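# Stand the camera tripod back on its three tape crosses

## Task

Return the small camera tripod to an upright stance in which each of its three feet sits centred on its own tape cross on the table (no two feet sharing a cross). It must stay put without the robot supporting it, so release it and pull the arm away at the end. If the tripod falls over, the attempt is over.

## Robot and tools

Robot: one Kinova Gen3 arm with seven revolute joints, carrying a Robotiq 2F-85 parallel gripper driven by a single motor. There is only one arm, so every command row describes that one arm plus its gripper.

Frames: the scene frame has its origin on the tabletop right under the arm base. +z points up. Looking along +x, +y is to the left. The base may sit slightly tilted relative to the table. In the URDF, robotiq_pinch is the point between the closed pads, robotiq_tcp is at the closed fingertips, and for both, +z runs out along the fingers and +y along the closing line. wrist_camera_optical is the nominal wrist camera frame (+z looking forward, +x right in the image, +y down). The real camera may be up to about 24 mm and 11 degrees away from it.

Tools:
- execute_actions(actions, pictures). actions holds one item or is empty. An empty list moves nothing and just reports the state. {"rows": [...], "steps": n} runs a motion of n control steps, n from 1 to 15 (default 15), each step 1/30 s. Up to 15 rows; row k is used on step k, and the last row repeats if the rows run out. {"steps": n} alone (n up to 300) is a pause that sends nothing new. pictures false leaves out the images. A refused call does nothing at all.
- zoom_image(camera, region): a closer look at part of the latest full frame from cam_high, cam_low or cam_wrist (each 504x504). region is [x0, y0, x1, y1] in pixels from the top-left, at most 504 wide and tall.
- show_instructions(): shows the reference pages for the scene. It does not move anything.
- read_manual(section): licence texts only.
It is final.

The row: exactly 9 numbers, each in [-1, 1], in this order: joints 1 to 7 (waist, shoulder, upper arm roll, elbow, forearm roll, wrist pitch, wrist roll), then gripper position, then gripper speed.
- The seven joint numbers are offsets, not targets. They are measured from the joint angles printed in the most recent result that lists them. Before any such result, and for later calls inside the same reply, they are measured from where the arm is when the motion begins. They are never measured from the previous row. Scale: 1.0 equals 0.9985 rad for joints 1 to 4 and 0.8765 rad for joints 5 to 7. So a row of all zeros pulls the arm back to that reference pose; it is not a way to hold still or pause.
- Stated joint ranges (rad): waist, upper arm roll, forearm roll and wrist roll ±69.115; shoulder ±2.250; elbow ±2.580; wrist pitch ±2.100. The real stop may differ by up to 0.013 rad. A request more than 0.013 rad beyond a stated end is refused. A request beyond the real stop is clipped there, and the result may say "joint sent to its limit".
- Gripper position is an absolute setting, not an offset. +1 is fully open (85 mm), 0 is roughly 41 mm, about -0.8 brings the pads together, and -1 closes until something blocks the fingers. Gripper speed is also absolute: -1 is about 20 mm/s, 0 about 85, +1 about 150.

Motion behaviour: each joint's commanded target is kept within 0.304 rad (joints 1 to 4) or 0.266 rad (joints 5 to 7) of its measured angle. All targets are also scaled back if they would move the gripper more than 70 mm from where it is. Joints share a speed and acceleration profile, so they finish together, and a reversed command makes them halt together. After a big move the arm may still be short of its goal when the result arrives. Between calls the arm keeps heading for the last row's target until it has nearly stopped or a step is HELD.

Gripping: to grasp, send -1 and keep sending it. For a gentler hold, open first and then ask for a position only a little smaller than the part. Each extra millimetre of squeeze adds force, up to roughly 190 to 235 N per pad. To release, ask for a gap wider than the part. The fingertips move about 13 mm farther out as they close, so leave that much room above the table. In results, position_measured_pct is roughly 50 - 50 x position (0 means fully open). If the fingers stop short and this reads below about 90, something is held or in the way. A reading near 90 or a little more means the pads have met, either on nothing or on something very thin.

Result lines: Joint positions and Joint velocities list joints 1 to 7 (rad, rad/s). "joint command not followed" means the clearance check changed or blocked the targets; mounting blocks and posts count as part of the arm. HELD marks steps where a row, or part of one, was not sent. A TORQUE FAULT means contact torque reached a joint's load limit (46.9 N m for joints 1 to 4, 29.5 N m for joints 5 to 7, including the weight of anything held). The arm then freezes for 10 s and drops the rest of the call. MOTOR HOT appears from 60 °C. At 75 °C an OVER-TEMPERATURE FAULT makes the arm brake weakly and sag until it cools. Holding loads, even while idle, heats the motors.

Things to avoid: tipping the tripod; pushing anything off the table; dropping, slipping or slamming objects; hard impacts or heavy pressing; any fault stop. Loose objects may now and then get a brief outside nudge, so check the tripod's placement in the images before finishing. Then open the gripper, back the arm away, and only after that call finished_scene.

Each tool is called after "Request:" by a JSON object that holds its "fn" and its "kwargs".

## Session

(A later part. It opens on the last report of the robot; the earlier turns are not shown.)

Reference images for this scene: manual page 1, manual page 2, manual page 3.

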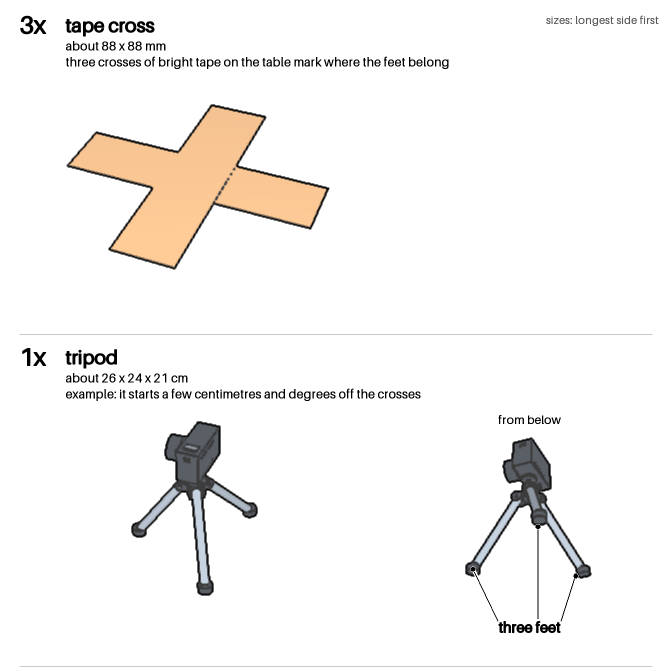

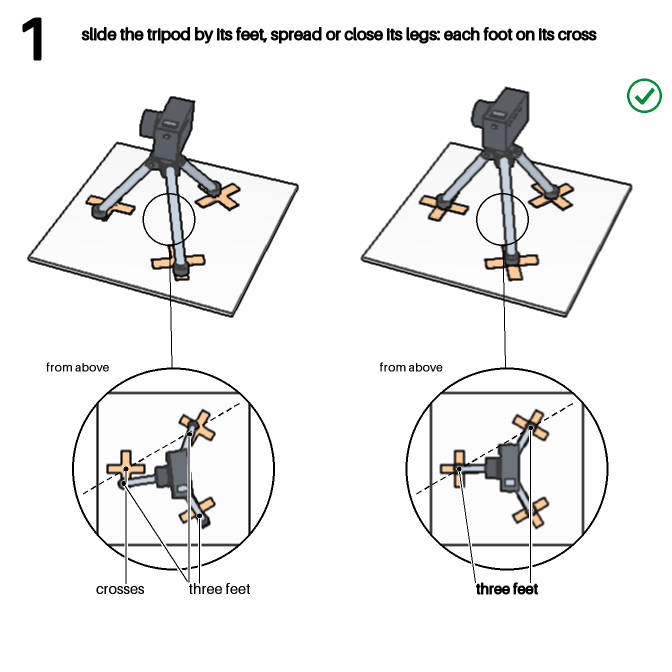

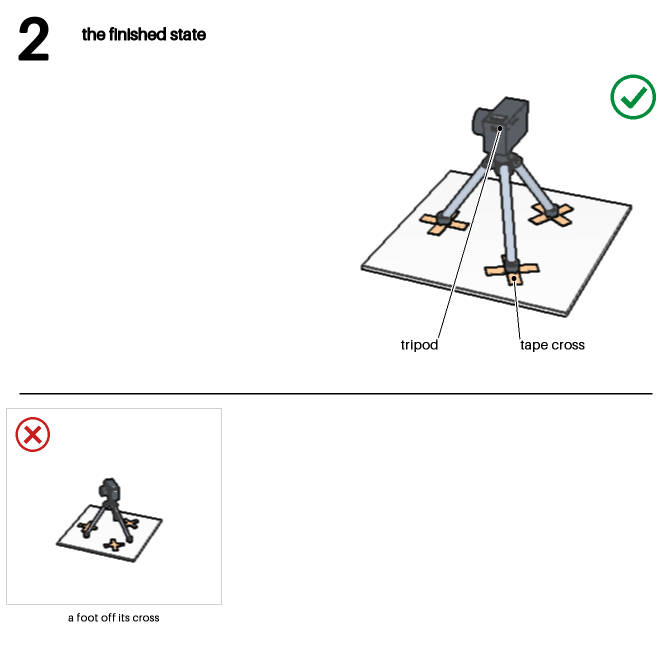

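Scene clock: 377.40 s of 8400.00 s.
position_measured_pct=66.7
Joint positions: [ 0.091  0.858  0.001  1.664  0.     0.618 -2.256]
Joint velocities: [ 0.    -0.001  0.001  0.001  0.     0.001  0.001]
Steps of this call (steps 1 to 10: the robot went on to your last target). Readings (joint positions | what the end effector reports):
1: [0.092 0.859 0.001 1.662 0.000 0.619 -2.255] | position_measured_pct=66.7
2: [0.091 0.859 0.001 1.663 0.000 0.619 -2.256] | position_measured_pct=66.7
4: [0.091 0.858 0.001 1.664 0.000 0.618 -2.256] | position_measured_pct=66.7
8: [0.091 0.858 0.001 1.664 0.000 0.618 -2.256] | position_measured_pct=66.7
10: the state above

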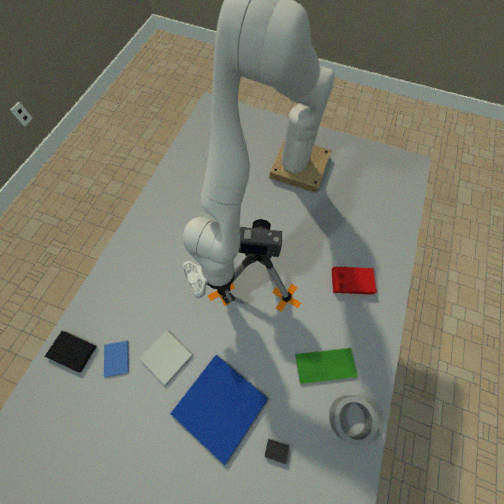

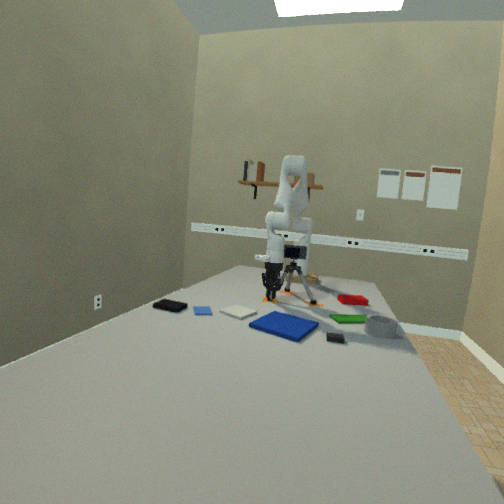

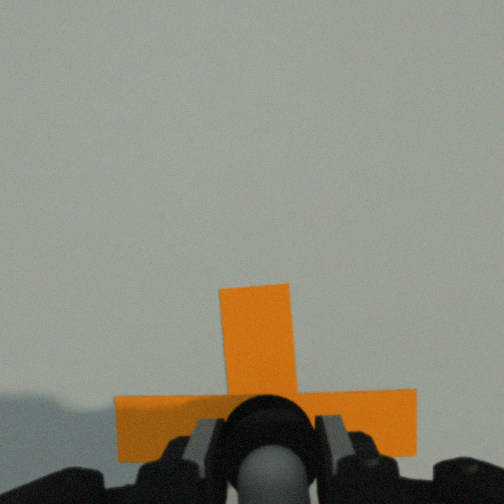

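Request:
{"fn": "execute_actions", "kwargs": {"actions": [{"rows": [[-0.0003,0.0007,0,-0.002,0,0.0014,-0.0003,-0.36,-0.3],[-0.0006,0.0014,0,-0.004,0,0.0028,-0.0006,-0.36,-0.3],[-0.0009,0.0021,0,-0.006,0,0.0042,-0.001,-0.36,-0.3],[-0.0012,0.0028,0,-0.008,0,0.0056,-0.001,-0.36,-0.3],[-0.0014,0.0034,0,-0.0093,0,0.0067,-0.001,-0.36,-0.3]], "steps": 13}]}}

Scene clock: 386.00 s of 8400.00 s.
position_measured_pct=66.7
Joint positions: [ 0.09   0.862  0.002  1.656  0.001  0.625 -2.257]
Joint velocities: [ 0.     0.    -0.    -0.     0.     0.     0.001]
Steps of this call (steps 1 to 15: the robot went on to your last target; steps 16 to 90: nothing new was sent; then 5.17 s passed at rest; steps 91 to 103: all 13 steps of this action). Readings (joint positions | what the end effector reports):
91: [0.091 0.858 0.001 1.664 0.000 0.618 -2.256] | position_measured_pct=66.7
92: [0.091 0.859 0.001 1.662 0.000 0.619 -2.256] | position_measured_pct=66.7
94: [0.090 0.861 0.002 1.659 0.001 0.622 -2.256] | position_measured_pct=66.7
98: [0.090 0.862 0.002 1.656 0.001 0.624 -2.257] | position_measured_pct=66.7
103: the state above

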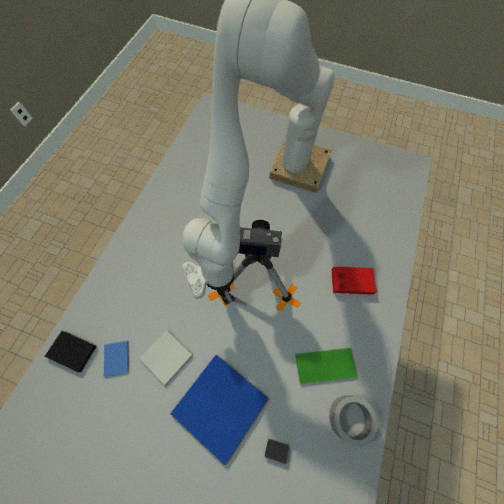

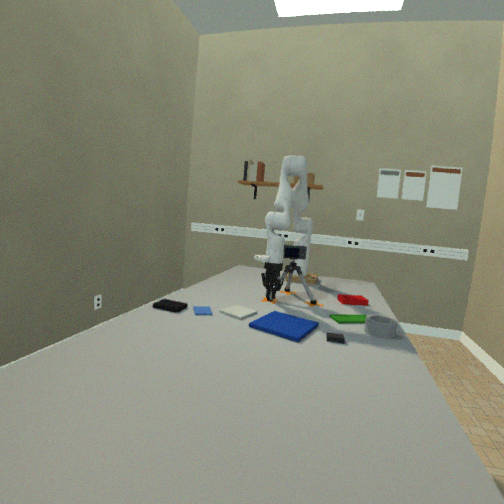

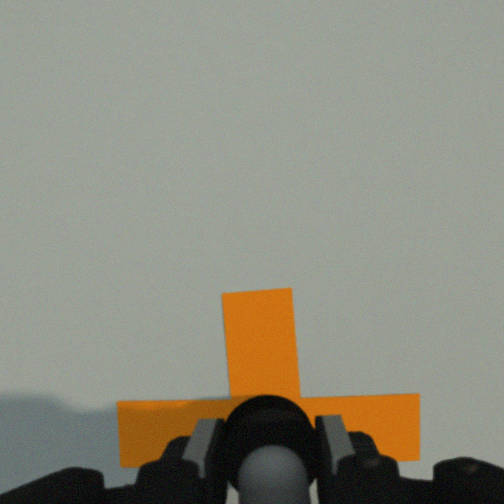

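Request:
{"fn": "execute_actions", "kwargs": {"actions": []}}

Scene clock: 396.13 s of 8400.00 s.
position_measured_pct=66.7
Joint positions: [ 0.09   0.863  0.002  1.656  0.001  0.625 -2.257]
Joint velocities: [ 0.     0.     0.001  0.    -0.    -0.     0.001]
Steps of this call (steps 1 to 15: the robot went on to your last target; steps 16 to 90: nothing new was sent; then 7.13 s passed at rest). Readings (joint positions | what the end effector reports):
1: [0.090 0.862 0.002 1.656 0.001 0.625 -2.257] | position_measured_pct=66.7
2: [0.090 0.862 0.002 1.656 0.001 0.625 -2.257] | position_measured_pct=66.7
4: [0.090 0.862 0.002 1.656 0.001 0.625 -2.257] | position_measured_pct=66.7
8: [0.090 0.863 0.002 1.656 0.001 0.625 -2.257] | position_measured_pct=66.7
90: the state above
The arm was judged still, so your last target was given up. Only a new action makes it travel on or press farther. Fingers that are still opening or closing keep moving.

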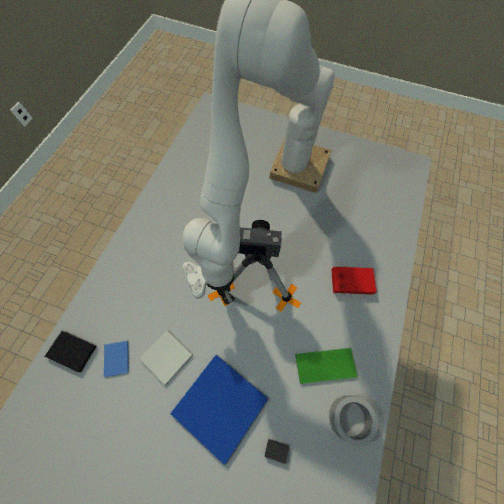

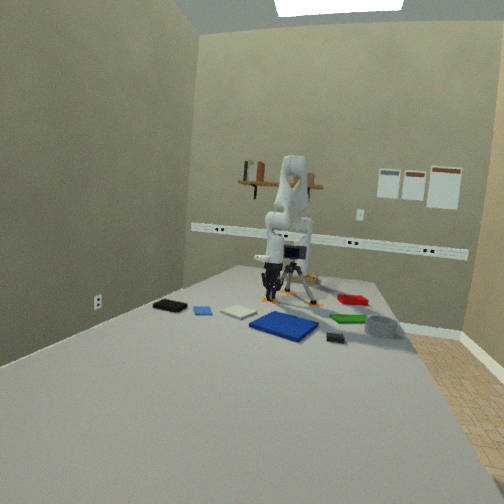

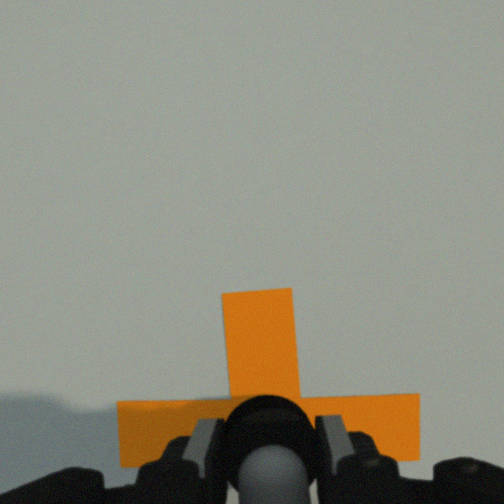

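Request:
{"fn": "execute_actions", "kwargs": {"actions": [{"rows": [[0,0,0,0,0,0,0,0.4,1],[0,0,0,0,0,0,0,0.4,1],[0,0,0,0,0,0,0,0.4,1],[0,-0.0026,0,-0.0004,0,0.0034,0,0.4,1],[0,-0.0070,0,-0.0012,0,0.0091,0,0.4,1],[0,-0.0132,0,-0.0022,0,0.0171,0,0.4,1],[0,-0.0211,0,-0.0036,0,0.0274,0,0.4,1],[0,-0.0299,0,-0.0051,0,0.0389,0,0.4,1],[0,-0.0395,0,-0.0067,0,0.0514,0,0.4,1],[0,-0.0492,0,-0.0083,0,0.0640,0,0.4,1],[0,-0.0588,0,-0.0100,0,0.0766,-0.005,0.4,1],[0,-0.0676,0,-0.0115,0,0.0880,-0.015,0.4,1],[0.001,-0.0755,0,-0.0128,0,0.0983,-0.03,0.4,1],[0.003,-0.0825,0,-0.0140,0,0.1074,-0.05,0.4,1],[0.005,-0.0878,0,-0.0149,0,0.1143,-0.075,0.4,1]], "steps": 15}], "pictures": false}}

Request:
{"fn": "execute_actions", "kwargs": {"actions": [{"rows": [[0.012,-0.0235,0,-0.0003,0,0.0266,-0.0933,0.4,1],[0.019,-0.0269,0,0.0029,0,0.0268,-0.1266,0.4,1],[0.026,-0.0302,0,0.0060,0,0.0271,-0.1599,0.4,1],[0.033,-0.0336,0,0.0091,0,0.0273,-0.1932,0.4,1],[0.040,-0.0369,0,0.0123,0,0.0276,-0.2265,0.4,1],[0.050,-0.0402,0,0.0154,0,0.0278,-0.2598,0.4,1],[0.060,-0.0436,0,0.0185,0,0.0281,-0.2931,0.4,1],[0.070,-0.0469,0,0.0216,0,0.0283,-0.3264,0.4,1],[0.080,-0.0503,0,0.0248,0,0.0286,-0.3597,0.4,1],[0.090,-0.0536,0,0.0279,0,0.0288,-0.3930,0.4,1],[0.100,-0.0569,0,0.0310,0,0.0291,-0.4263,0.4,1],[0.110,-0.0603,0,0.0342,0,0.0293,-0.4596,0.4,1],[0.119,-0.0636,0,0.0373,0,0.0296,-0.4929,0.4,1],[0.129,-0.0670,0,0.0404,0,0.0298,-0.5262,0.4,1],[0.139,-0.0703,0,0.0436,0,0.0301,-0.5595,0.4,1]], "steps": 15}], "pictures": false}}

Request:
{"fn": "execute_actions", "kwargs": {"actions": [{"rows": [[0.037,-0.0178,0,0.0260,0,-0.0093,-0.1434,0.4,1],[0.045,-0.0256,0,0.0426,0,-0.0193,-0.1867,0.4,1],[0.053,-0.0334,0,0.0592,0,-0.0293,-0.2301,0.4,1],[0.061,-0.0412,0,0.0758,0,-0.0393,-0.2734,0.4,1],[0.069,-0.0491,0,0.0924,0,-0.0494,-0.3168,0.4,1],[0.074,-0.0569,0,0.1090,0,-0.0594,-0.3601,0.4,1],[0.080,-0.0647,0,0.1256,0,-0.0694,-0.4035,0.4,1],[0.085,-0.0725,0,0.1422,0,-0.0794,-0.4468,0.4,1],[0.091,-0.0803,0,0.1588,0,-0.0894,-0.4902,0.4,1],[0.096,-0.0881,0,0.1754,0,-0.0994,-0.5335,0.4,1],[0.098,-0.0959,0,0.1920,0,-0.1094,-0.5769,0.4,1],[0.101,-0.1037,0,0.2086,0,-0.1194,-0.6202,0.4,1],[0.103,-0.1115,0,0.2252,0,-0.1294,-0.6636,0.4,1],[0.106,-0.1193,0,0.2418,0,-0.1394,-0.7069,0.4,1],[0.108,-0.1272,0,0.2584,0,-0.1495,-0.7503,0.4,1]], "steps": 15}], "pictures": false}}

Request:
{"fn": "execute_actions", "kwargs": {"actions": [{"rows": [[0.005,-0.0299,0,0.0654,0,-0.0404,-0.1735,0.4,1],[0.004,-0.0363,0,0.0810,0,-0.0508,-0.2168,0.4,1],[0.002,-0.0428,0,0.0967,0,-0.0612,-0.2602,0.4,1],[0.001,-0.0493,0,0.1123,0,-0.0716,-0.3035,0.4,1],[-0.001,-0.0558,0,0.1279,0,-0.0821,-0.3469,0.4,1],[-0.006,-0.0622,0,0.1435,0,-0.0925,-0.3902,0.4,1],[-0.011,-0.0687,0,0.1591,0,-0.1029,-0.4336,0.4,1],[-0.015,-0.0752,0,0.1748,0,-0.1133,-0.4769,0.4,1],[-0.020,-0.0816,0,0.1904,0,-0.1237,-0.5203,0.4,1],[-0.025,-0.0881,0,0.2060,0,-0.1341,-0.5636,0.4,1],[-0.033,-0.0946,0,0.2216,0,-0.1445,-0.6070,0.4,1],[-0.041,-0.1010,0,0.2372,0,-0.1549,-0.6503,0.4,1],[-0.049,-0.1075,0,0.2529,0,-0.1653,-0.6937,0.4,1],[-0.057,-0.1140,0,0.2685,0,-0.1757,-0.7370,0.4,1],[-0.065,-0.1205,0,0.2841,0,-0.1862,-0.7804,0.4,1]], "steps": 15}], "pictures": false}}

Scene clock: 516.63 s of 8400.00 s.
position_measured_pct=29.8
Joint positions: [ 0.092  0.789  0.001  1.643  0.001  0.709 -2.284]
Joint velocities: [ 0.053 -0.206 -0.009 -0.042 -0.003  0.25  -0.462]
Steps of this call (steps 1 to 90: nothing new was sent; then 117.00 s passed at rest; steps 91 to 105: all 15 steps of this action). Readings (joint positions | what the end effector reports):
91: [0.090 0.863 0.002 1.656 0.001 0.625 -2.257] | position_measured_pct=66.7
92: [0.090 0.863 0.002 1.656 0.001 0.624 -2.257] | position_measured_pct=65.9
94: [0.090 0.862 0.002 1.656 0.001 0.625 -2.257] | position_measured_pct=58.7
98: [0.090 0.846 0.002 1.653 0.001 0.642 -2.257] | position_measured_pct=38.9
105: the state above

Scene clock: 517.13 s of 8400.00 s.
position_measured_pct=29.8
Joint positions: [ 0.204  0.727  0.001  1.678  0.001  0.735 -2.696]
Joint velocities: [ 0.289 -0.1   -0.002  0.094 -0.001  0.008 -0.872]
Steps of this call (steps 1 to 15: all 15 steps of this action). Readings (joint positions | what the end effector reports):
1: [0.094 0.782 0.001 1.642 0.001 0.716 -2.302] | position_measured_pct=29.8
2: [0.097 0.776 0.001 1.642 0.000 0.722 -2.324] | position_measured_pct=29.8
4: [0.109 0.766 0.001 1.644 0.000 0.730 -2.378] | position_measured_pct=29.8
8: [0.138 0.751 0.001 1.656 0.000 0.733 -2.492] | position_measured_pct=29.8
15: the state above

Scene clock: 517.63 s of 8400.00 s.
position_measured_pct=29.8
Joint positions: [ 0.303  0.624  0.002  1.885  0.001  0.631 -3.237]
Joint velocities: [ 0.09  -0.232 -0.003  0.496 -0.001 -0.262 -1.134]
Steps of this call (steps 1 to 15: all 15 steps of this action). Readings (joint positions | what the end effector reports):
1: [0.214 0.724 0.001 1.681 0.001 0.734 -2.726] | position_measured_pct=29.8
2: [0.223 0.719 0.002 1.686 0.001 0.733 -2.757] | position_measured_pct=29.8
4: [0.240 0.706 0.002 1.706 0.001 0.726 -2.826] | position_measured_pct=29.8
8: [0.270 0.678 0.002 1.770 0.001 0.692 -2.973] | position_measured_pct=29.8
15: the state above

Scene clock: 518.13 s of 8400.00 s.
position_measured_pct=29.8
Joint positions: [ 0.261  0.524  0.002  2.12   0.001  0.496 -3.804]
Joint velocities: [-0.221 -0.194 -0.002  0.467 -0.001 -0.272 -1.135]
Steps of this call (steps 1 to 15: all 15 steps of this action). Readings (joint positions | what the end effector reports):
1: [0.306 0.617 0.002 1.901 0.001 0.622 -3.275] | position_measured_pct=29.8
2: [0.307 0.609 0.002 1.918 0.001 0.613 -3.313] | position_measured_pct=29.8
4: [0.307 0.596 0.002 1.949 0.001 0.595 -3.388] | position_measured_pct=29.8
8: [0.300 0.569 0.002 2.011 0.001 0.559 -3.538] | position_measured_pct=29.8
15: the state above

Request:
{"fn": "execute_actions", "kwargs": {"actions": [{"rows": [[-0.2123,-0.0278,0,0.1707,0,-0.1608,-0.6515,0.4,1]], "steps": 15}], "pictures": false}}

Request:
{"fn": "execute_actions", "kwargs": {"actions": [{"steps": 8}]}}

Scene clock: 520.67 s of 8400.00 s.
position_measured_pct=29.8
Joint positions: [ 0.055  0.497  0.001  2.289  0.     0.357 -4.363]
Joint velocities: [-0.084 -0.003 -0.002  0.067 -0.    -0.059 -0.44 ]
Steps of this call (steps 1 to 30: the robot went on to your last target; steps 31 to 61: nothing new was sent; steps 62 to 76: all 15 steps of this action). Readings (joint positions | what the end effector reports):
62: [0.237 0.504 0.002 2.169 0.001 0.467 -3.922] | position_measured_pct=29.8
63: [0.231 0.504 0.003 2.172 0.001 0.464 -3.928] | position_measured_pct=29.8
65: [0.201 0.502 0.003 2.188 0.001 0.449 -3.963] | position_measured_pct=29.8
69: [0.121 0.499 0.001 2.243 0.000 0.399 -4.111] | position_measured_pct=29.8
76: the state above

Scene clock: 520.93 s of 8400.00 s.
position_measured_pct=29.8
Joint positions: [ 0.05   0.496  0.002  2.291  0.001  0.355 -4.375]
Joint velocities: [-0.008 -0.     0.001  0.     0.    -0.001 -0.   ]
Steps of this call (steps 1 to 8: the robot went on to your last target). Readings (joint positions | what the end effector reports):
1: [0.054 0.497 0.001 2.290 0.000 0.355 -4.373] | position_measured_pct=29.8
2: [0.053 0.497 0.001 2.291 0.001 0.355 -4.375] | position_measured_pct=29.8
4: [0.051 0.496 0.002 2.291 0.001 0.355 -4.375] | position_measured_pct=29.8
8: the state above

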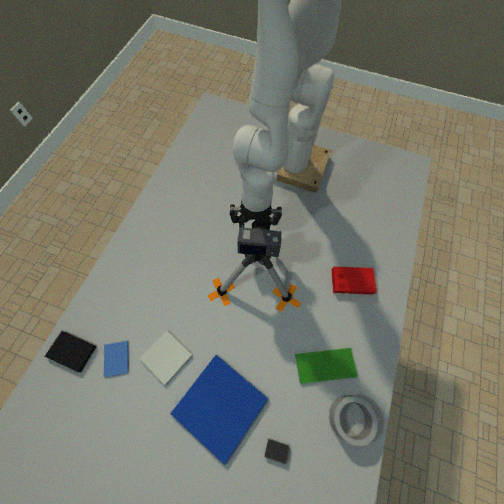

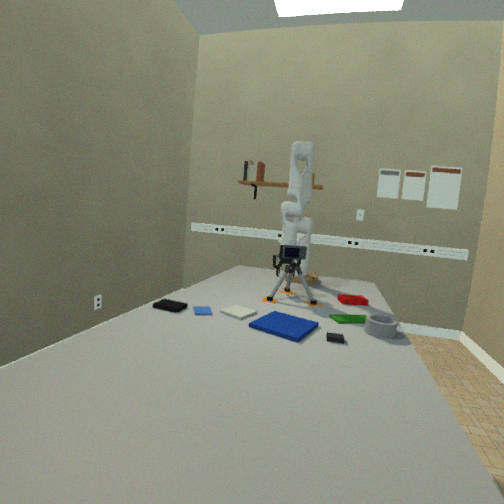

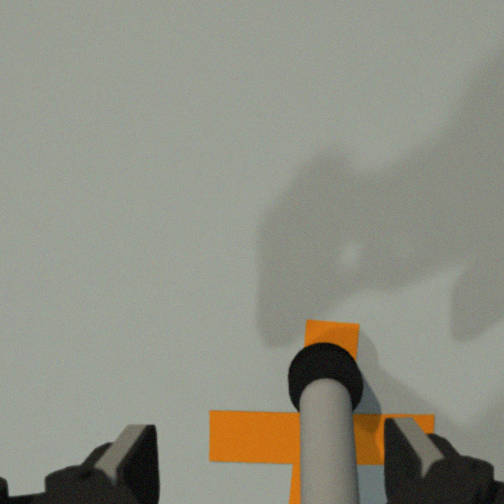

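Request:
{"fn": "execute_actions", "kwargs": {"actions": [{"rows": [[-0.0046,0.0027,0,0.0040,0,-0.0077,-0.0052,0.4,1],[-0.0114,0.0067,0,0.0101,0,-0.0192,-0.0130,0.4,1],[-0.0205,0.0121,0,0.0181,0,-0.0346,-0.0233,0.4,1],[-0.0307,0.0181,0,0.0272,0,-0.0518,-0.0350,0.4,1],[-0.0410,0.0241,0,0.0363,0,-0.0691,-0.0467,0.4,1],[-0.0501,0.0295,0,0.0444,0,-0.0845,-0.0570,0.4,1],[-0.0569,0.0335,0,0.0504,0,-0.0960,-0.0648,0.4,1],[-0.0569,0.0519,0,0.0527,0,-0.1196,-0.0648,0.4,1],[-0.0569,0.0731,0,0.0554,0,-0.1467,-0.0648,0.4,1],[-0.0569,0.0957,0,0.0582,0,-0.1757,-0.0648,0.4,1],[-0.0569,0.1183,0,0.0611,0,-0.2047,-0.0648,0.4,1],[-0.0569,0.1395,0,0.0638,0,-0.2319,-0.0648,0.4,1],[-0.0569,0.1564,0,0.0659,0,-0.2536,-0.0648,0.4,1],[-0.0569,0.1677,0,0.0673,0,-0.2681,-0.0648,0.4,1],[-0.0569,0.1748,0,0.0682,0,-0.2772,-0.0648,0.15,0.5]], "steps": 15}], "pictures": false}}

Request:
{"fn": "execute_actions", "kwargs": {"actions": [{"steps": 9}]}}

Scene clock: 555.40 s of 8400.00 s.
position_measured_pct=29.8
Joint positions: [-0.006  0.634  0.002  2.354  0.001  0.155 -4.432]
Joint velocities: [-0.01   0.46   0.     0.064 -0.    -0.565 -0.   ]
Steps of this call (steps 1 to 30: the robot went on to your last target; steps 31 to 90: nothing new was sent; then 30.97 s passed at rest; steps 91 to 105: all 15 steps of this action). Readings (joint positions | what the end effector reports):
91: [0.048 0.497 0.002 2.291 0.001 0.354 -4.375] | position_measured_pct=29.8
92: [0.045 0.499 0.002 2.294 0.001 0.350 -4.378] | position_measured_pct=29.8
94: [0.033 0.506 0.002 2.303 0.001 0.334 -4.389] | position_measured_pct=29.8
98: [0.001 0.526 0.002 2.333 0.001 0.283 -4.422] | position_measured_pct=29.8
105: the state above

Scene clock: 555.70 s of 8400.00 s.
position_measured_pct=42.1
Joint positions: [-0.007  0.669  0.002  2.359  0.001  0.112 -4.432]
Joint velocities: [-0.     0.015  0.001  0.001 -0.    -0.     0.001]
Steps of this call (steps 1 to 9: the robot went on to your last target). Readings (joint positions | what the end effector reports):
1: [-0.007 0.648 0.002 2.356 0.001 0.137 -4.432] | position_measured_pct=30.6
2: [-0.007 0.658 0.002 2.358 0.001 0.124 -4.432] | position_measured_pct=32.5
4: [-0.007 0.665 0.002 2.359 0.001 0.113 -4.432] | position_measured_pct=38.9
8: [-0.007 0.669 0.002 2.359 0.001 0.112 -4.432] | position_measured_pct=42.1
9: the state above

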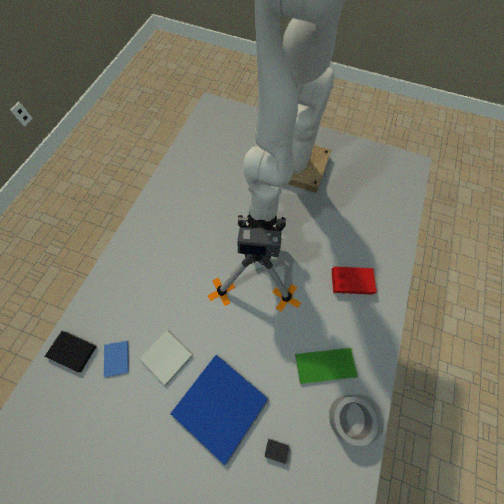

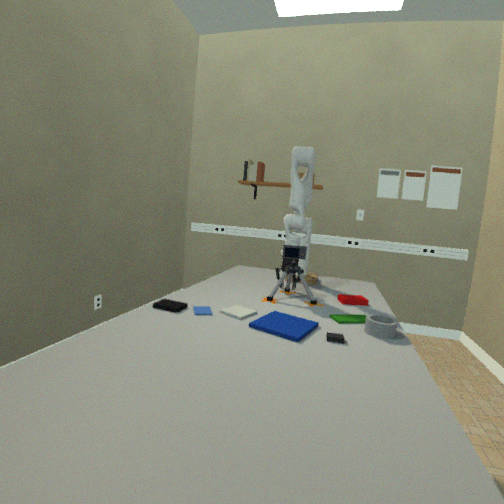

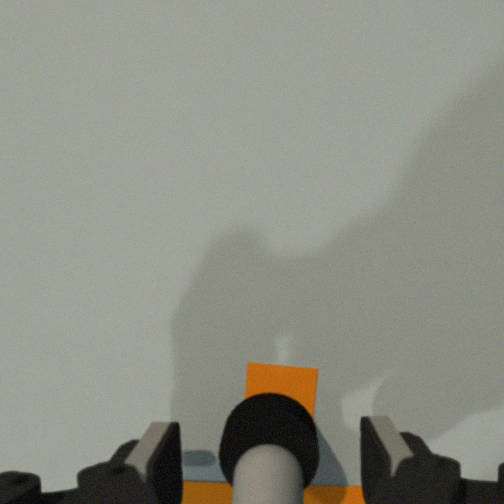

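Request:
{"fn": "execute_actions", "kwargs": {"actions": [{"rows": [[0,0.0015,0,0,0,0,0,-0.36,-0.3]], "steps": 11}], "pictures": false}}

Request:
{"fn": "execute_actions", "kwargs": {"actions": [{"rows": [[-0.0007,0.0003,0,-0.0023,0,0.0022,-0.0007,-0.36,-0.3],[-0.0018,0.0009,0,-0.0061,0,0.0059,-0.0020,-0.36,-0.3],[-0.0035,0.0017,0,-0.0114,0,0.0111,-0.0037,-0.36,-0.3],[-0.0053,0.0026,0,-0.0175,0,0.0170,-0.0057,-0.36,-0.3],[-0.0074,0.0036,0,-0.0244,0,0.0237,-0.0080,-0.36,-0.3],[-0.0094,0.0046,0,-0.0312,0,0.0303,-0.0102,-0.36,-0.3],[-0.0115,0.0056,0,-0.0381,0,0.0370,-0.0125,-0.36,-0.3],[-0.0136,0.0066,0,-0.0449,0,0.0437,-0.0147,-0.36,-0.3],[-0.0156,0.0076,0,-0.0517,0,0.0503,-0.0169,-0.36,-0.3],[-0.0177,0.0086,0,-0.0586,0,0.0570,-0.0192,-0.36,-0.3],[-0.0196,0.0095,0,-0.0647,0,0.0629,-0.0212,-0.36,-0.3],[-0.0212,0.0103,0,-0.0700,0,0.0681,-0.0229,-0.36,-0.3],[-0.0223,0.0109,0,-0.0738,0,0.0718,-0.0242,-0.36,-0.3],[-0.0230,0.0112,0,-0.0761,0,0.0740,-0.0249,-0.36,-0.3]], "steps": 15}], "pictures": false}}

Request:
{"fn": "execute_actions", "kwargs": {"actions": [{"steps": 8}]}}

Scene clock: 584.47 s of 8400.00 s.
position_measured_pct=61.1
Joint positions: [-0.007  0.671  0.002  2.359  0.001  0.112 -4.432]
Joint velocities: [ 0.001 -0.     0.     0.     0.     0.001  0.   ]
Steps of this call (steps 1 to 30: the robot went on to your last target; steps 31 to 90: nothing new was sent; then 25.40 s passed at rest; steps 91 to 101: all 11 steps of this action). Readings (joint positions | what the end effector reports):
91: [-0.007 0.671 0.002 2.359 0.001 0.112 -4.432] | position_measured_pct=42.5
92: [-0.007 0.671 0.002 2.359 0.001 0.112 -4.432] | position_measured_pct=42.9
94: [-0.007 0.671 0.002 2.359 0.001 0.112 -4.432] | position_measured_pct=45.6
98: [-0.007 0.671 0.002 2.359 0.001 0.112 -4.432] | position_measured_pct=54.4
101: the state above

Scene clock: 584.97 s of 8400.00 s.
position_measured_pct=66.7
Joint positions: [-0.023  0.681  0.011  2.308  0.003  0.195 -4.453]
Joint velocities: [-0.01   0.007 -0.005 -0.053 -0.001  0.069 -0.022]
Steps of this call (steps 1 to 15: all 15 steps of this action). Readings (joint positions | what the end effector reports):
1: [-0.007 0.671 0.002 2.359 0.001 0.112 -4.432] | position_measured_pct=63.5
2: [-0.008 0.671 0.002 2.357 0.001 0.114 -4.432] | position_measured_pct=65.5
4: [-0.010 0.672 0.003 2.353 0.001 0.122 -4.434] | position_measured_pct=66.3
8: [-0.015 0.675 0.006 2.336 0.001 0.148 -4.441] | position_measured_pct=66.7
15: the state above

Scene clock: 585.23 s of 8400.00 s.
position_measured_pct=66.7
Joint positions: [-0.027  0.681  0.004  2.295  0.001  0.186 -4.454]
Joint velocities: [-0.013  0.005 -0.011 -0.035 -0.002 -0.025  0.   ]
Steps of this call (steps 1 to 8: the robot went on to your last target). Readings (joint positions | what the end effector reports):
1: [-0.023 0.681 0.010 2.307 0.003 0.196 -4.453] | position_measured_pct=66.7
2: [-0.024 0.681 0.009 2.305 0.002 0.195 -4.453] | position_measured_pct=66.7
4: [-0.025 0.681 0.007 2.301 0.002 0.191 -4.454] | position_measured_pct=66.7
8: the state above

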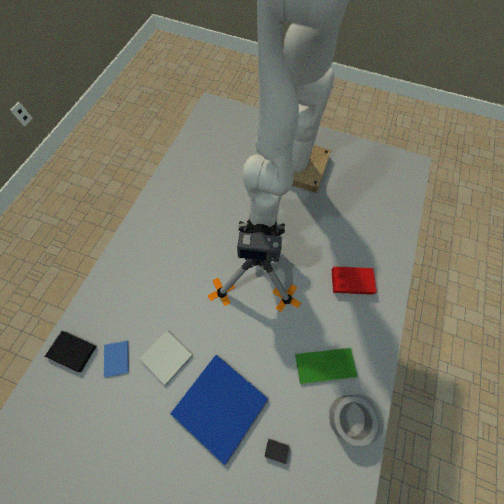

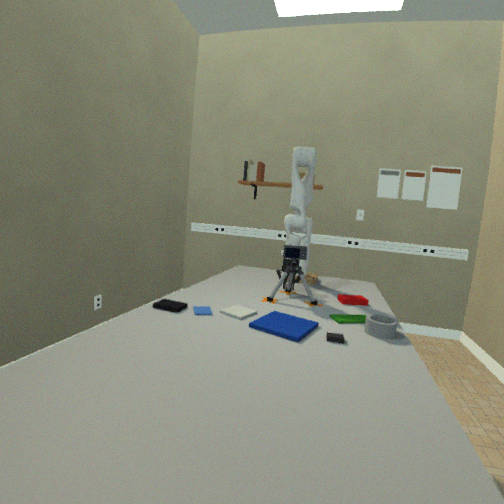

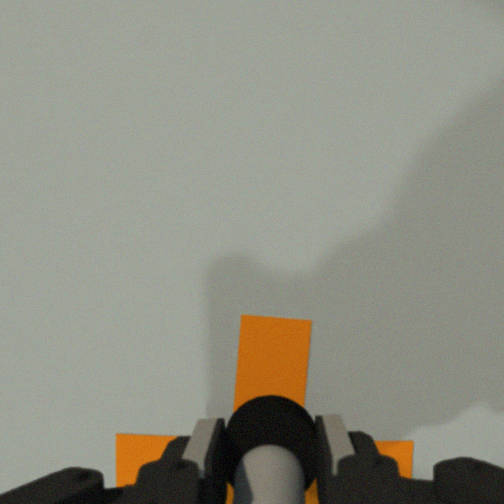

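Request:
{"fn": "execute_actions", "kwargs": {"actions": []}}

Request:
{"fn": "zoom_image", "kwargs": {"camera": "cam_high", "region": [180, 210, 340, 330]}}

Scene clock: 588.23 s of 8400.00 s.
position_measured_pct=66.7
Joint positions: [-0.029  0.682  0.004  2.291  0.001  0.184 -4.454]
Joint velocities: [ 0.     0.     0.    -0.     0.     0.    -0.001]
Steps of this call (steps 1 to 30: the robot went on to your last target; steps 31 to 90: nothing new was sent). Readings (joint positions | what the end effector reports):
1: [-0.027 0.682 0.004 2.294 0.001 0.185 -4.454] | position_measured_pct=66.7
2: [-0.028 0.682 0.004 2.293 0.001 0.184 -4.454] | position_measured_pct=66.7
4: [-0.028 0.682 0.004 2.292 0.001 0.184 -4.454] | position_measured_pct=66.7
8: [-0.028 0.682 0.004 2.291 0.001 0.184 -4.454] | position_measured_pct=66.7
90: the state above
The arm was judged still, so your last target was given up. Only a new action makes it travel on or press farther. Fingers that are still opening or closing keep moving.

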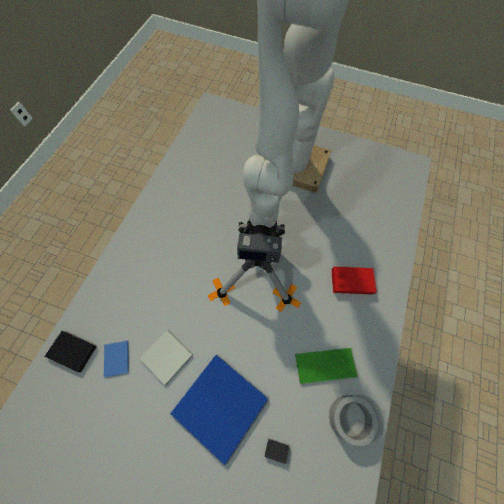

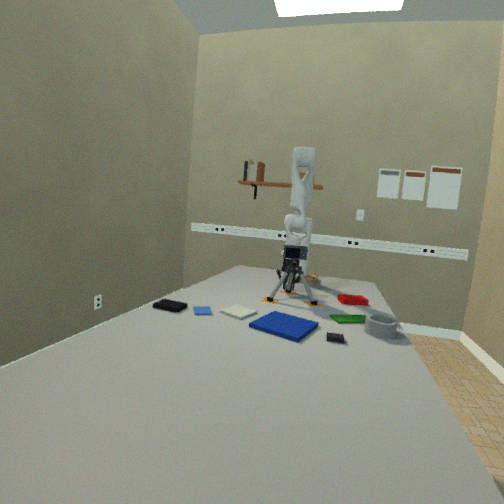

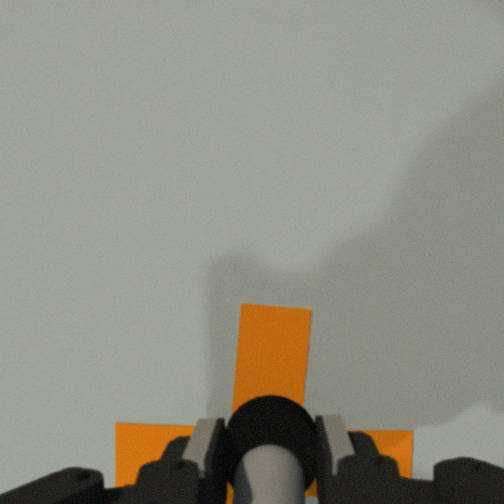

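Region (180, 210, 340, 330) of cam_high's 504x504 image, scaled by 3.150, with more detail than that image has; it fills the top 378 rows of this view, and the rest is white.

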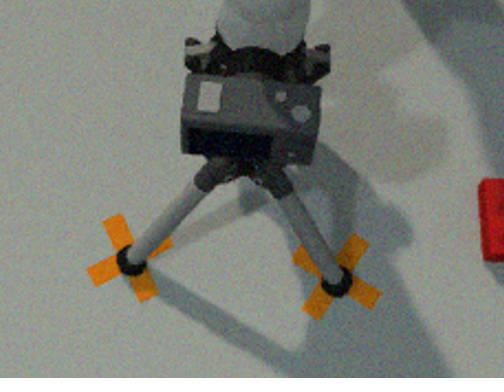

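Request:
{"fn": "zoom_image", "kwargs": {"camera": "cam_high", "region": [200, 265, 310, 320]}}

Request:
{"fn": "zoom_image", "kwargs": {"camera": "cam_low", "region": [250, 230, 340, 320]}}

Region (200, 265, 310, 320) of cam_high's 504x504 image, scaled by 4.582, with more detail than that image has.

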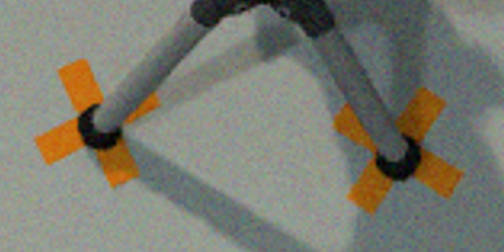

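Region (250, 230, 340, 320) of cam_low's 504x504 image, scaled by 5.600, with more detail than that image has.

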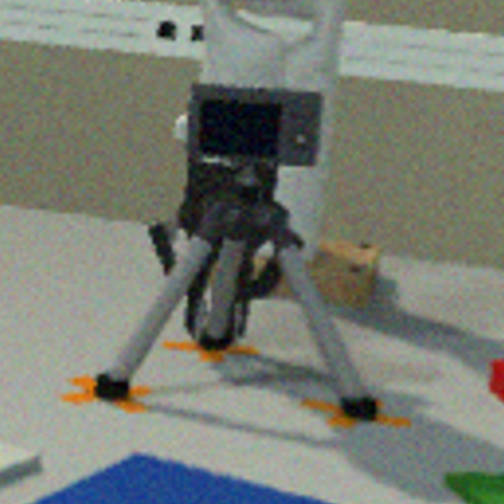

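Request:
{"fn": "execute_actions", "kwargs": {"actions": [{"rows": [[0,0,0,0,0,0,0,-0.5,-0.3],[0,0,0,0,0,0,0,-0.5,-0.3],[0,-0.0004,0,0.0016,0,-0.0038,0,-0.5,-0.3],[0,-0.0012,0,0.0045,0,-0.0104,0,-0.5,-0.3],[0,-0.0021,0,0.0082,0,-0.0189,0,-0.5,-0.3],[0,-0.0032,0,0.0123,0,-0.0283,0,-0.5,-0.3],[0,-0.0043,0,0.0168,0,-0.0387,0,-0.5,-0.3],[0,-0.0055,0,0.0213,0,-0.0491,0,-0.5,-0.3],[0,-0.0067,0,0.0258,0,-0.0595,0,-0.5,-0.3],[0,-0.0078,0,0.0303,0,-0.0699,0,-0.5,-0.3],[0,-0.0089,0,0.0344,0,-0.0793,0,-0.5,-0.3],[0,-0.0098,0,0.0377,0,-0.0868,0,-0.5,-0.3],[0,-0.0103,0,0.0398,0,-0.0916,0,-0.5,-0.3],[0,-0.0106,0,0.0410,0,-0.0944,0,-0.5,-0.3]], "steps": 15}], "pictures": false}}

Request:
{"fn": "execute_actions", "kwargs": {"actions": [{"steps": 8}]}}

Request:
{"fn": "zoom_image", "kwargs": {"camera": "cam_high", "region": [200, 265, 310, 320]}}

Scene clock: 696.80 s of 8400.00 s.
position_measured_pct=69.8
Joint positions: [-0.028  0.673  0.004  2.332  0.001  0.105 -4.454]
Joint velocities: [-0.001 -0.003 -0.002  0.028  0.    -0.071 -0.   ]
Steps of this call (steps 1 to 90: nothing new was sent; then 105.07 s passed at rest; steps 91 to 105: all 15 steps of this action). Readings (joint positions | what the end effector reports):
91: [-0.028 0.682 0.004 2.292 0.001 0.184 -4.454] | position_measured_pct=66.7
92: [-0.028 0.681 0.004 2.293 0.001 0.184 -4.454] | position_measured_pct=66.7
94: [-0.028 0.680 0.004 2.294 0.001 0.182 -4.454] | position_measured_pct=69.0
98: [-0.028 0.678 0.004 2.307 0.001 0.158 -4.454] | position_measured_pct=69.8
105: the state above

Scene clock: 697.07 s of 8400.00 s.
position_measured_pct=69.8
Joint positions: [-0.028  0.673  0.004  2.334  0.001  0.102 -4.454]
Joint velocities: [ 0.001 -0.    -0.     0.     0.    -0.     0.001]
Steps of this call (steps 1 to 8: the robot went on to your last target). Readings (joint positions | what the end effector reports):
1: [-0.028 0.673 0.004 2.333 0.001 0.103 -4.454] | position_measured_pct=69.8
2: [-0.028 0.673 0.004 2.333 0.001 0.102 -4.454] | position_measured_pct=69.8
4: [-0.028 0.673 0.004 2.333 0.001 0.102 -4.454] | position_measured_pct=69.8
8: the state above

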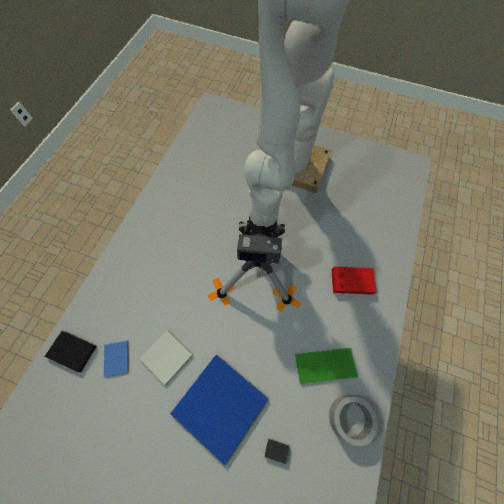

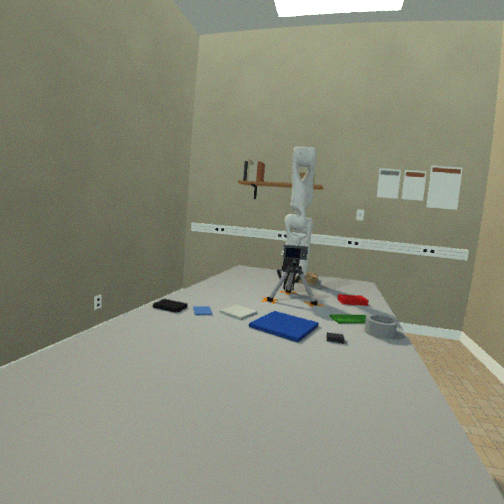

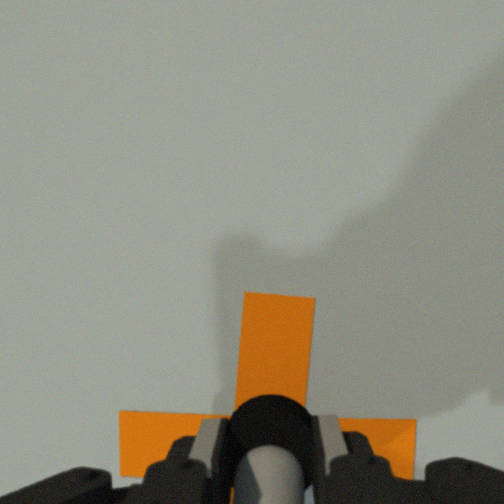

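Region (200, 265, 310, 320) of cam_high's 504x504 image, scaled by 4.582, with more detail than that image has.

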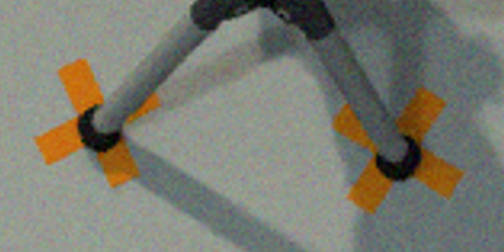

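Request:
{"fn": "execute_actions", "kwargs": {"actions": [{"rows": [[0,0,0,0,0,0,0,-1,-0.3],[0,0,0,0,0,0,0,-1,-0.3],[0,0,0,0,0,0,0,-1,-0.3],[0,0,0,0,0,0,0,-1,-0.3],[0,0,0,0,0,0,0,-1,-0.3],[-0.0001,-0.0003,0,0.0021,0,-0.0048,0,-1,-0.3],[-0.0002,-0.0007,0,0.0056,0,-0.0129,0,-1,-0.3],[-0.0004,-0.0012,0,0.0101,0,-0.0233,0,-1,-0.3],[-0.0006,-0.0018,0,0.0150,0,-0.0346,0,-1,-0.3],[-0.0009,-0.0024,0,0.0199,0,-0.0459,0,-1,-0.3],[-0.0011,-0.0030,0,0.0248,0,-0.0572,0,-1,-0.3],[-0.0013,-0.0035,0,0.0293,0,-0.0676,0,-1,-0.3],[-0.0014,-0.0039,0,0.0328,0,-0.0757,0,-1,-0.3],[-0.0015,-0.0042,0,0.0349,0,-0.0805,0,-1,-0.3]], "steps": 15}], "pictures": false}}

Request:
{"fn": "execute_actions", "kwargs": {"actions": [{"steps": 8}]}}

Request:
{"fn": "zoom_image", "kwargs": {"camera": "cam_high", "region": [200, 265, 310, 320]}}

Scene clock: 744.57 s of 8400.00 s.
position_measured_pct=71.8
Joint positions: [-0.029  0.671  0.004  2.367  0.001  0.037 -4.454]
Joint velocities: [-0.002 -0.004 -0.001  0.058 -0.    -0.13  -0.001]
Steps of this call (steps 1 to 15: the robot went on to your last target; steps 16 to 90: nothing new was sent; then 44.00 s passed at rest; steps 91 to 105: all 15 steps of this action). Readings (joint positions | what the end effector reports):
91: [-0.028 0.673 0.004 2.334 0.001 0.102 -4.454] | position_measured_pct=69.8
92: [-0.028 0.674 0.004 2.334 0.001 0.102 -4.454] | position_measured_pct=70.2
94: [-0.028 0.673 0.004 2.334 0.001 0.103 -4.454] | position_measured_pct=71.8
98: [-0.028 0.673 0.004 2.339 0.001 0.094 -4.454] | position_measured_pct=71.8
105: the state above

Scene clock: 744.83 s of 8400.00 s.
position_measured_pct=71.8
Joint positions: [-0.029  0.669  0.004  2.369  0.001  0.032 -4.454]
Joint velocities: [ 0.    -0.001 -0.     0.001 -0.     0.    -0.   ]
Steps of this call (steps 1 to 8: the robot went on to your last target). Readings (joint positions | what the end effector reports):
1: [-0.029 0.671 0.004 2.369 0.001 0.034 -4.454] | position_measured_pct=71.8
2: [-0.029 0.670 0.004 2.369 0.001 0.033 -4.454] | position_measured_pct=71.8
4: [-0.029 0.669 0.004 2.369 0.001 0.032 -4.454] | position_measured_pct=71.8
8: the state above

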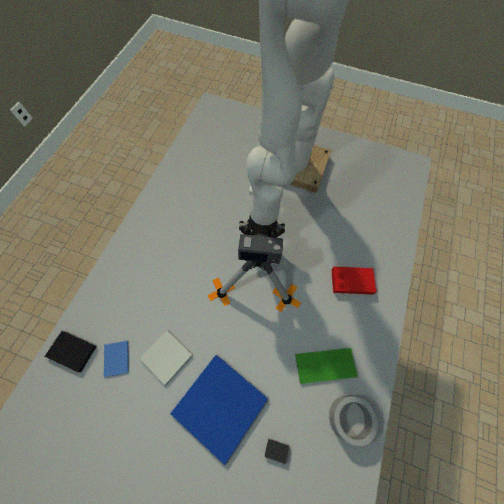

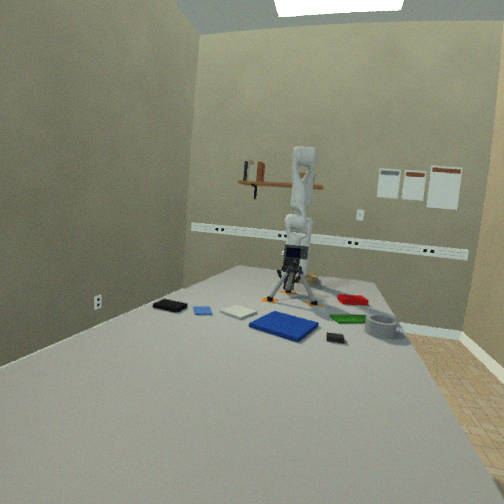

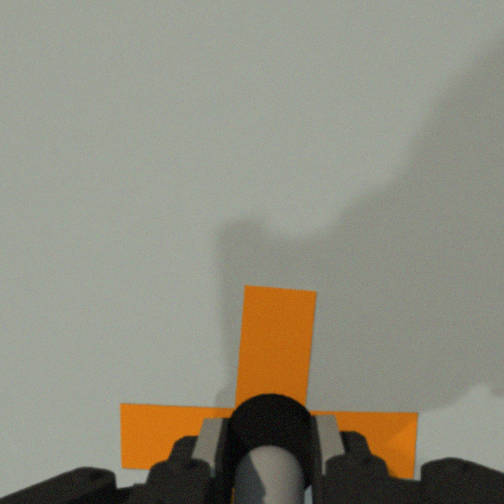

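Region (200, 265, 310, 320) of cam_high's 504x504 image, scaled by 4.582, with more detail than that image has.

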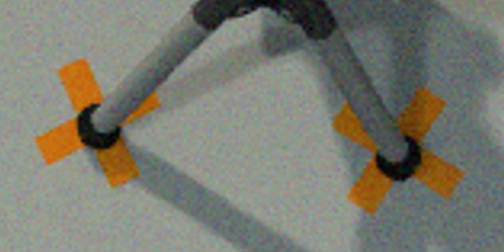

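Request:
{"fn": "execute_actions", "kwargs": {"actions": [{"rows": [[-0.0003,0.0001,0,0.0009,0,-0.0034,-0.0003,-1,-0.3],[-0.0007,0.0001,0,0.0024,0,-0.0092,-0.0008,-1,-0.3],[-0.0014,0.0003,0,0.0045,0,-0.0172,-0.0015,-1,-0.3],[-0.0021,0.0004,0,0.0070,0,-0.0264,-0.0024,-1,-0.3],[-0.0028,0.0006,0,0.0094,0,-0.0356,-0.0032,-1,-0.3],[-0.0035,0.0007,0,0.0118,0,-0.0448,-0.0040,-1,-0.3],[-0.0042,0.0008,0,0.0142,0,-0.0540,-0.0048,-1,-0.3],[-0.0050,0.0010,0,0.0167,0,-0.0631,-0.0057,-1,-0.3],[-0.0057,0.0011,0,0.0191,0,-0.0723,-0.0065,-1,-0.3],[-0.0064,0.0013,0,0.0215,0,-0.0815,-0.0073,-1,-0.3],[-0.0071,0.0014,0,0.0239,0,-0.0907,-0.0081,-1,-0.3],[-0.0078,0.0016,0,0.0264,0,-0.0999,-0.0090,-1,-0.3],[-0.0084,0.0017,0,0.0282,0,-0.1068,-0.0096,-1,-0.3],[-0.0088,0.0018,0,0.0297,0,-0.1125,-0.0101,-1,-0.3],[-0.0090,0.0018,0,0.0303,0,-0.1148,-0.0103,-1,-0.3]], "steps": 15}], "pictures": false}}

Request:
{"fn": "execute_actions", "kwargs": {"actions": [{"steps": 8}]}}

Request:
{"fn": "zoom_image", "kwargs": {"camera": "cam_high", "region": [200, 265, 310, 320]}}

Scene clock: 778.97 s of 8400.00 s.
position_measured_pct=71.8
Joint positions: [-0.038  0.671  0.004  2.398  0.001 -0.062 -4.462]
Joint velocities: [-0.012  0.001 -0.002  0.04   0.    -0.148 -0.013]
Steps of this call (steps 1 to 15: the robot went on to your last target; steps 16 to 90: nothing new was sent; then 30.63 s passed at rest; steps 91 to 105: all 15 steps of this action). Readings (joint positions | what the end effector reports):
91: [-0.029 0.669 0.004 2.369 0.001 0.031 -4.454] | position_measured_pct=71.8
92: [-0.029 0.669 0.004 2.370 0.001 0.029 -4.454] | position_measured_pct=71.8
94: [-0.030 0.669 0.004 2.373 0.001 0.021 -4.455] | position_measured_pct=71.8
98: [-0.033 0.670 0.004 2.382 0.001 -0.009 -4.457] | position_measured_pct=71.8
105: the state above

Scene clock: 779.23 s of 8400.00 s.
position_measured_pct=71.8
Joint positions: [-0.038  0.671  0.004  2.399  0.001 -0.069 -4.463]
Joint velocities: [ 0.    -0.    -0.001  0.    -0.    -0.002 -0.001]
Steps of this call (steps 1 to 8: the robot went on to your last target). Readings (joint positions | what the end effector reports):
1: [-0.038 0.671 0.004 2.399 0.001 -0.066 -4.462] | position_measured_pct=71.8
2: [-0.038 0.671 0.004 2.399 0.001 -0.068 -4.463] | position_measured_pct=71.8
4: [-0.038 0.671 0.004 2.399 0.001 -0.068 -4.463] | position_measured_pct=71.8
8: the state above

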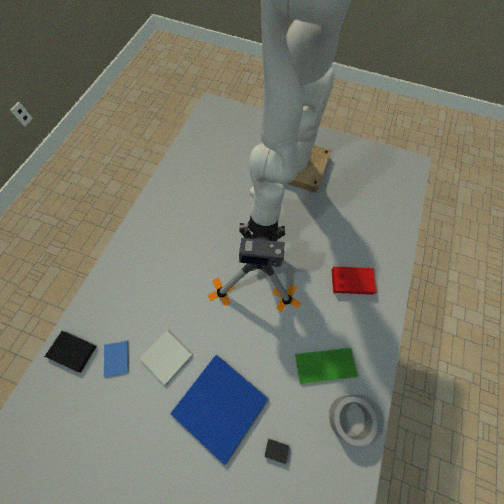

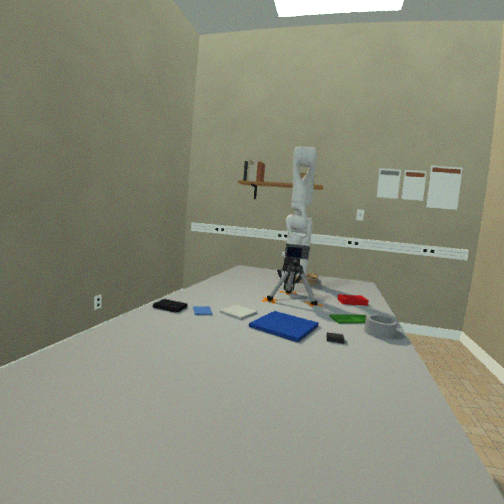

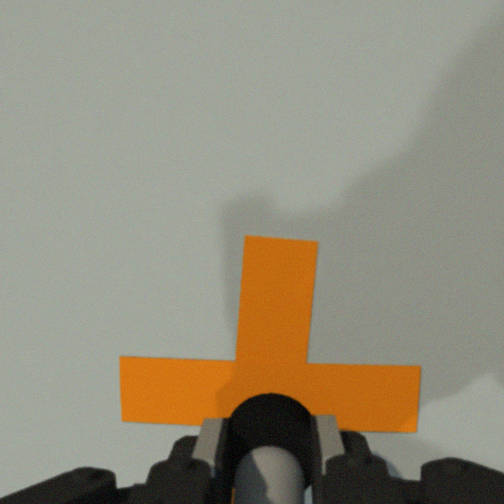

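Region (200, 265, 310, 320) of cam_high's 504x504 image, scaled by 4.582, with more detail than that image has.

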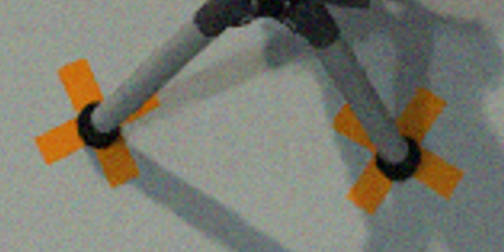

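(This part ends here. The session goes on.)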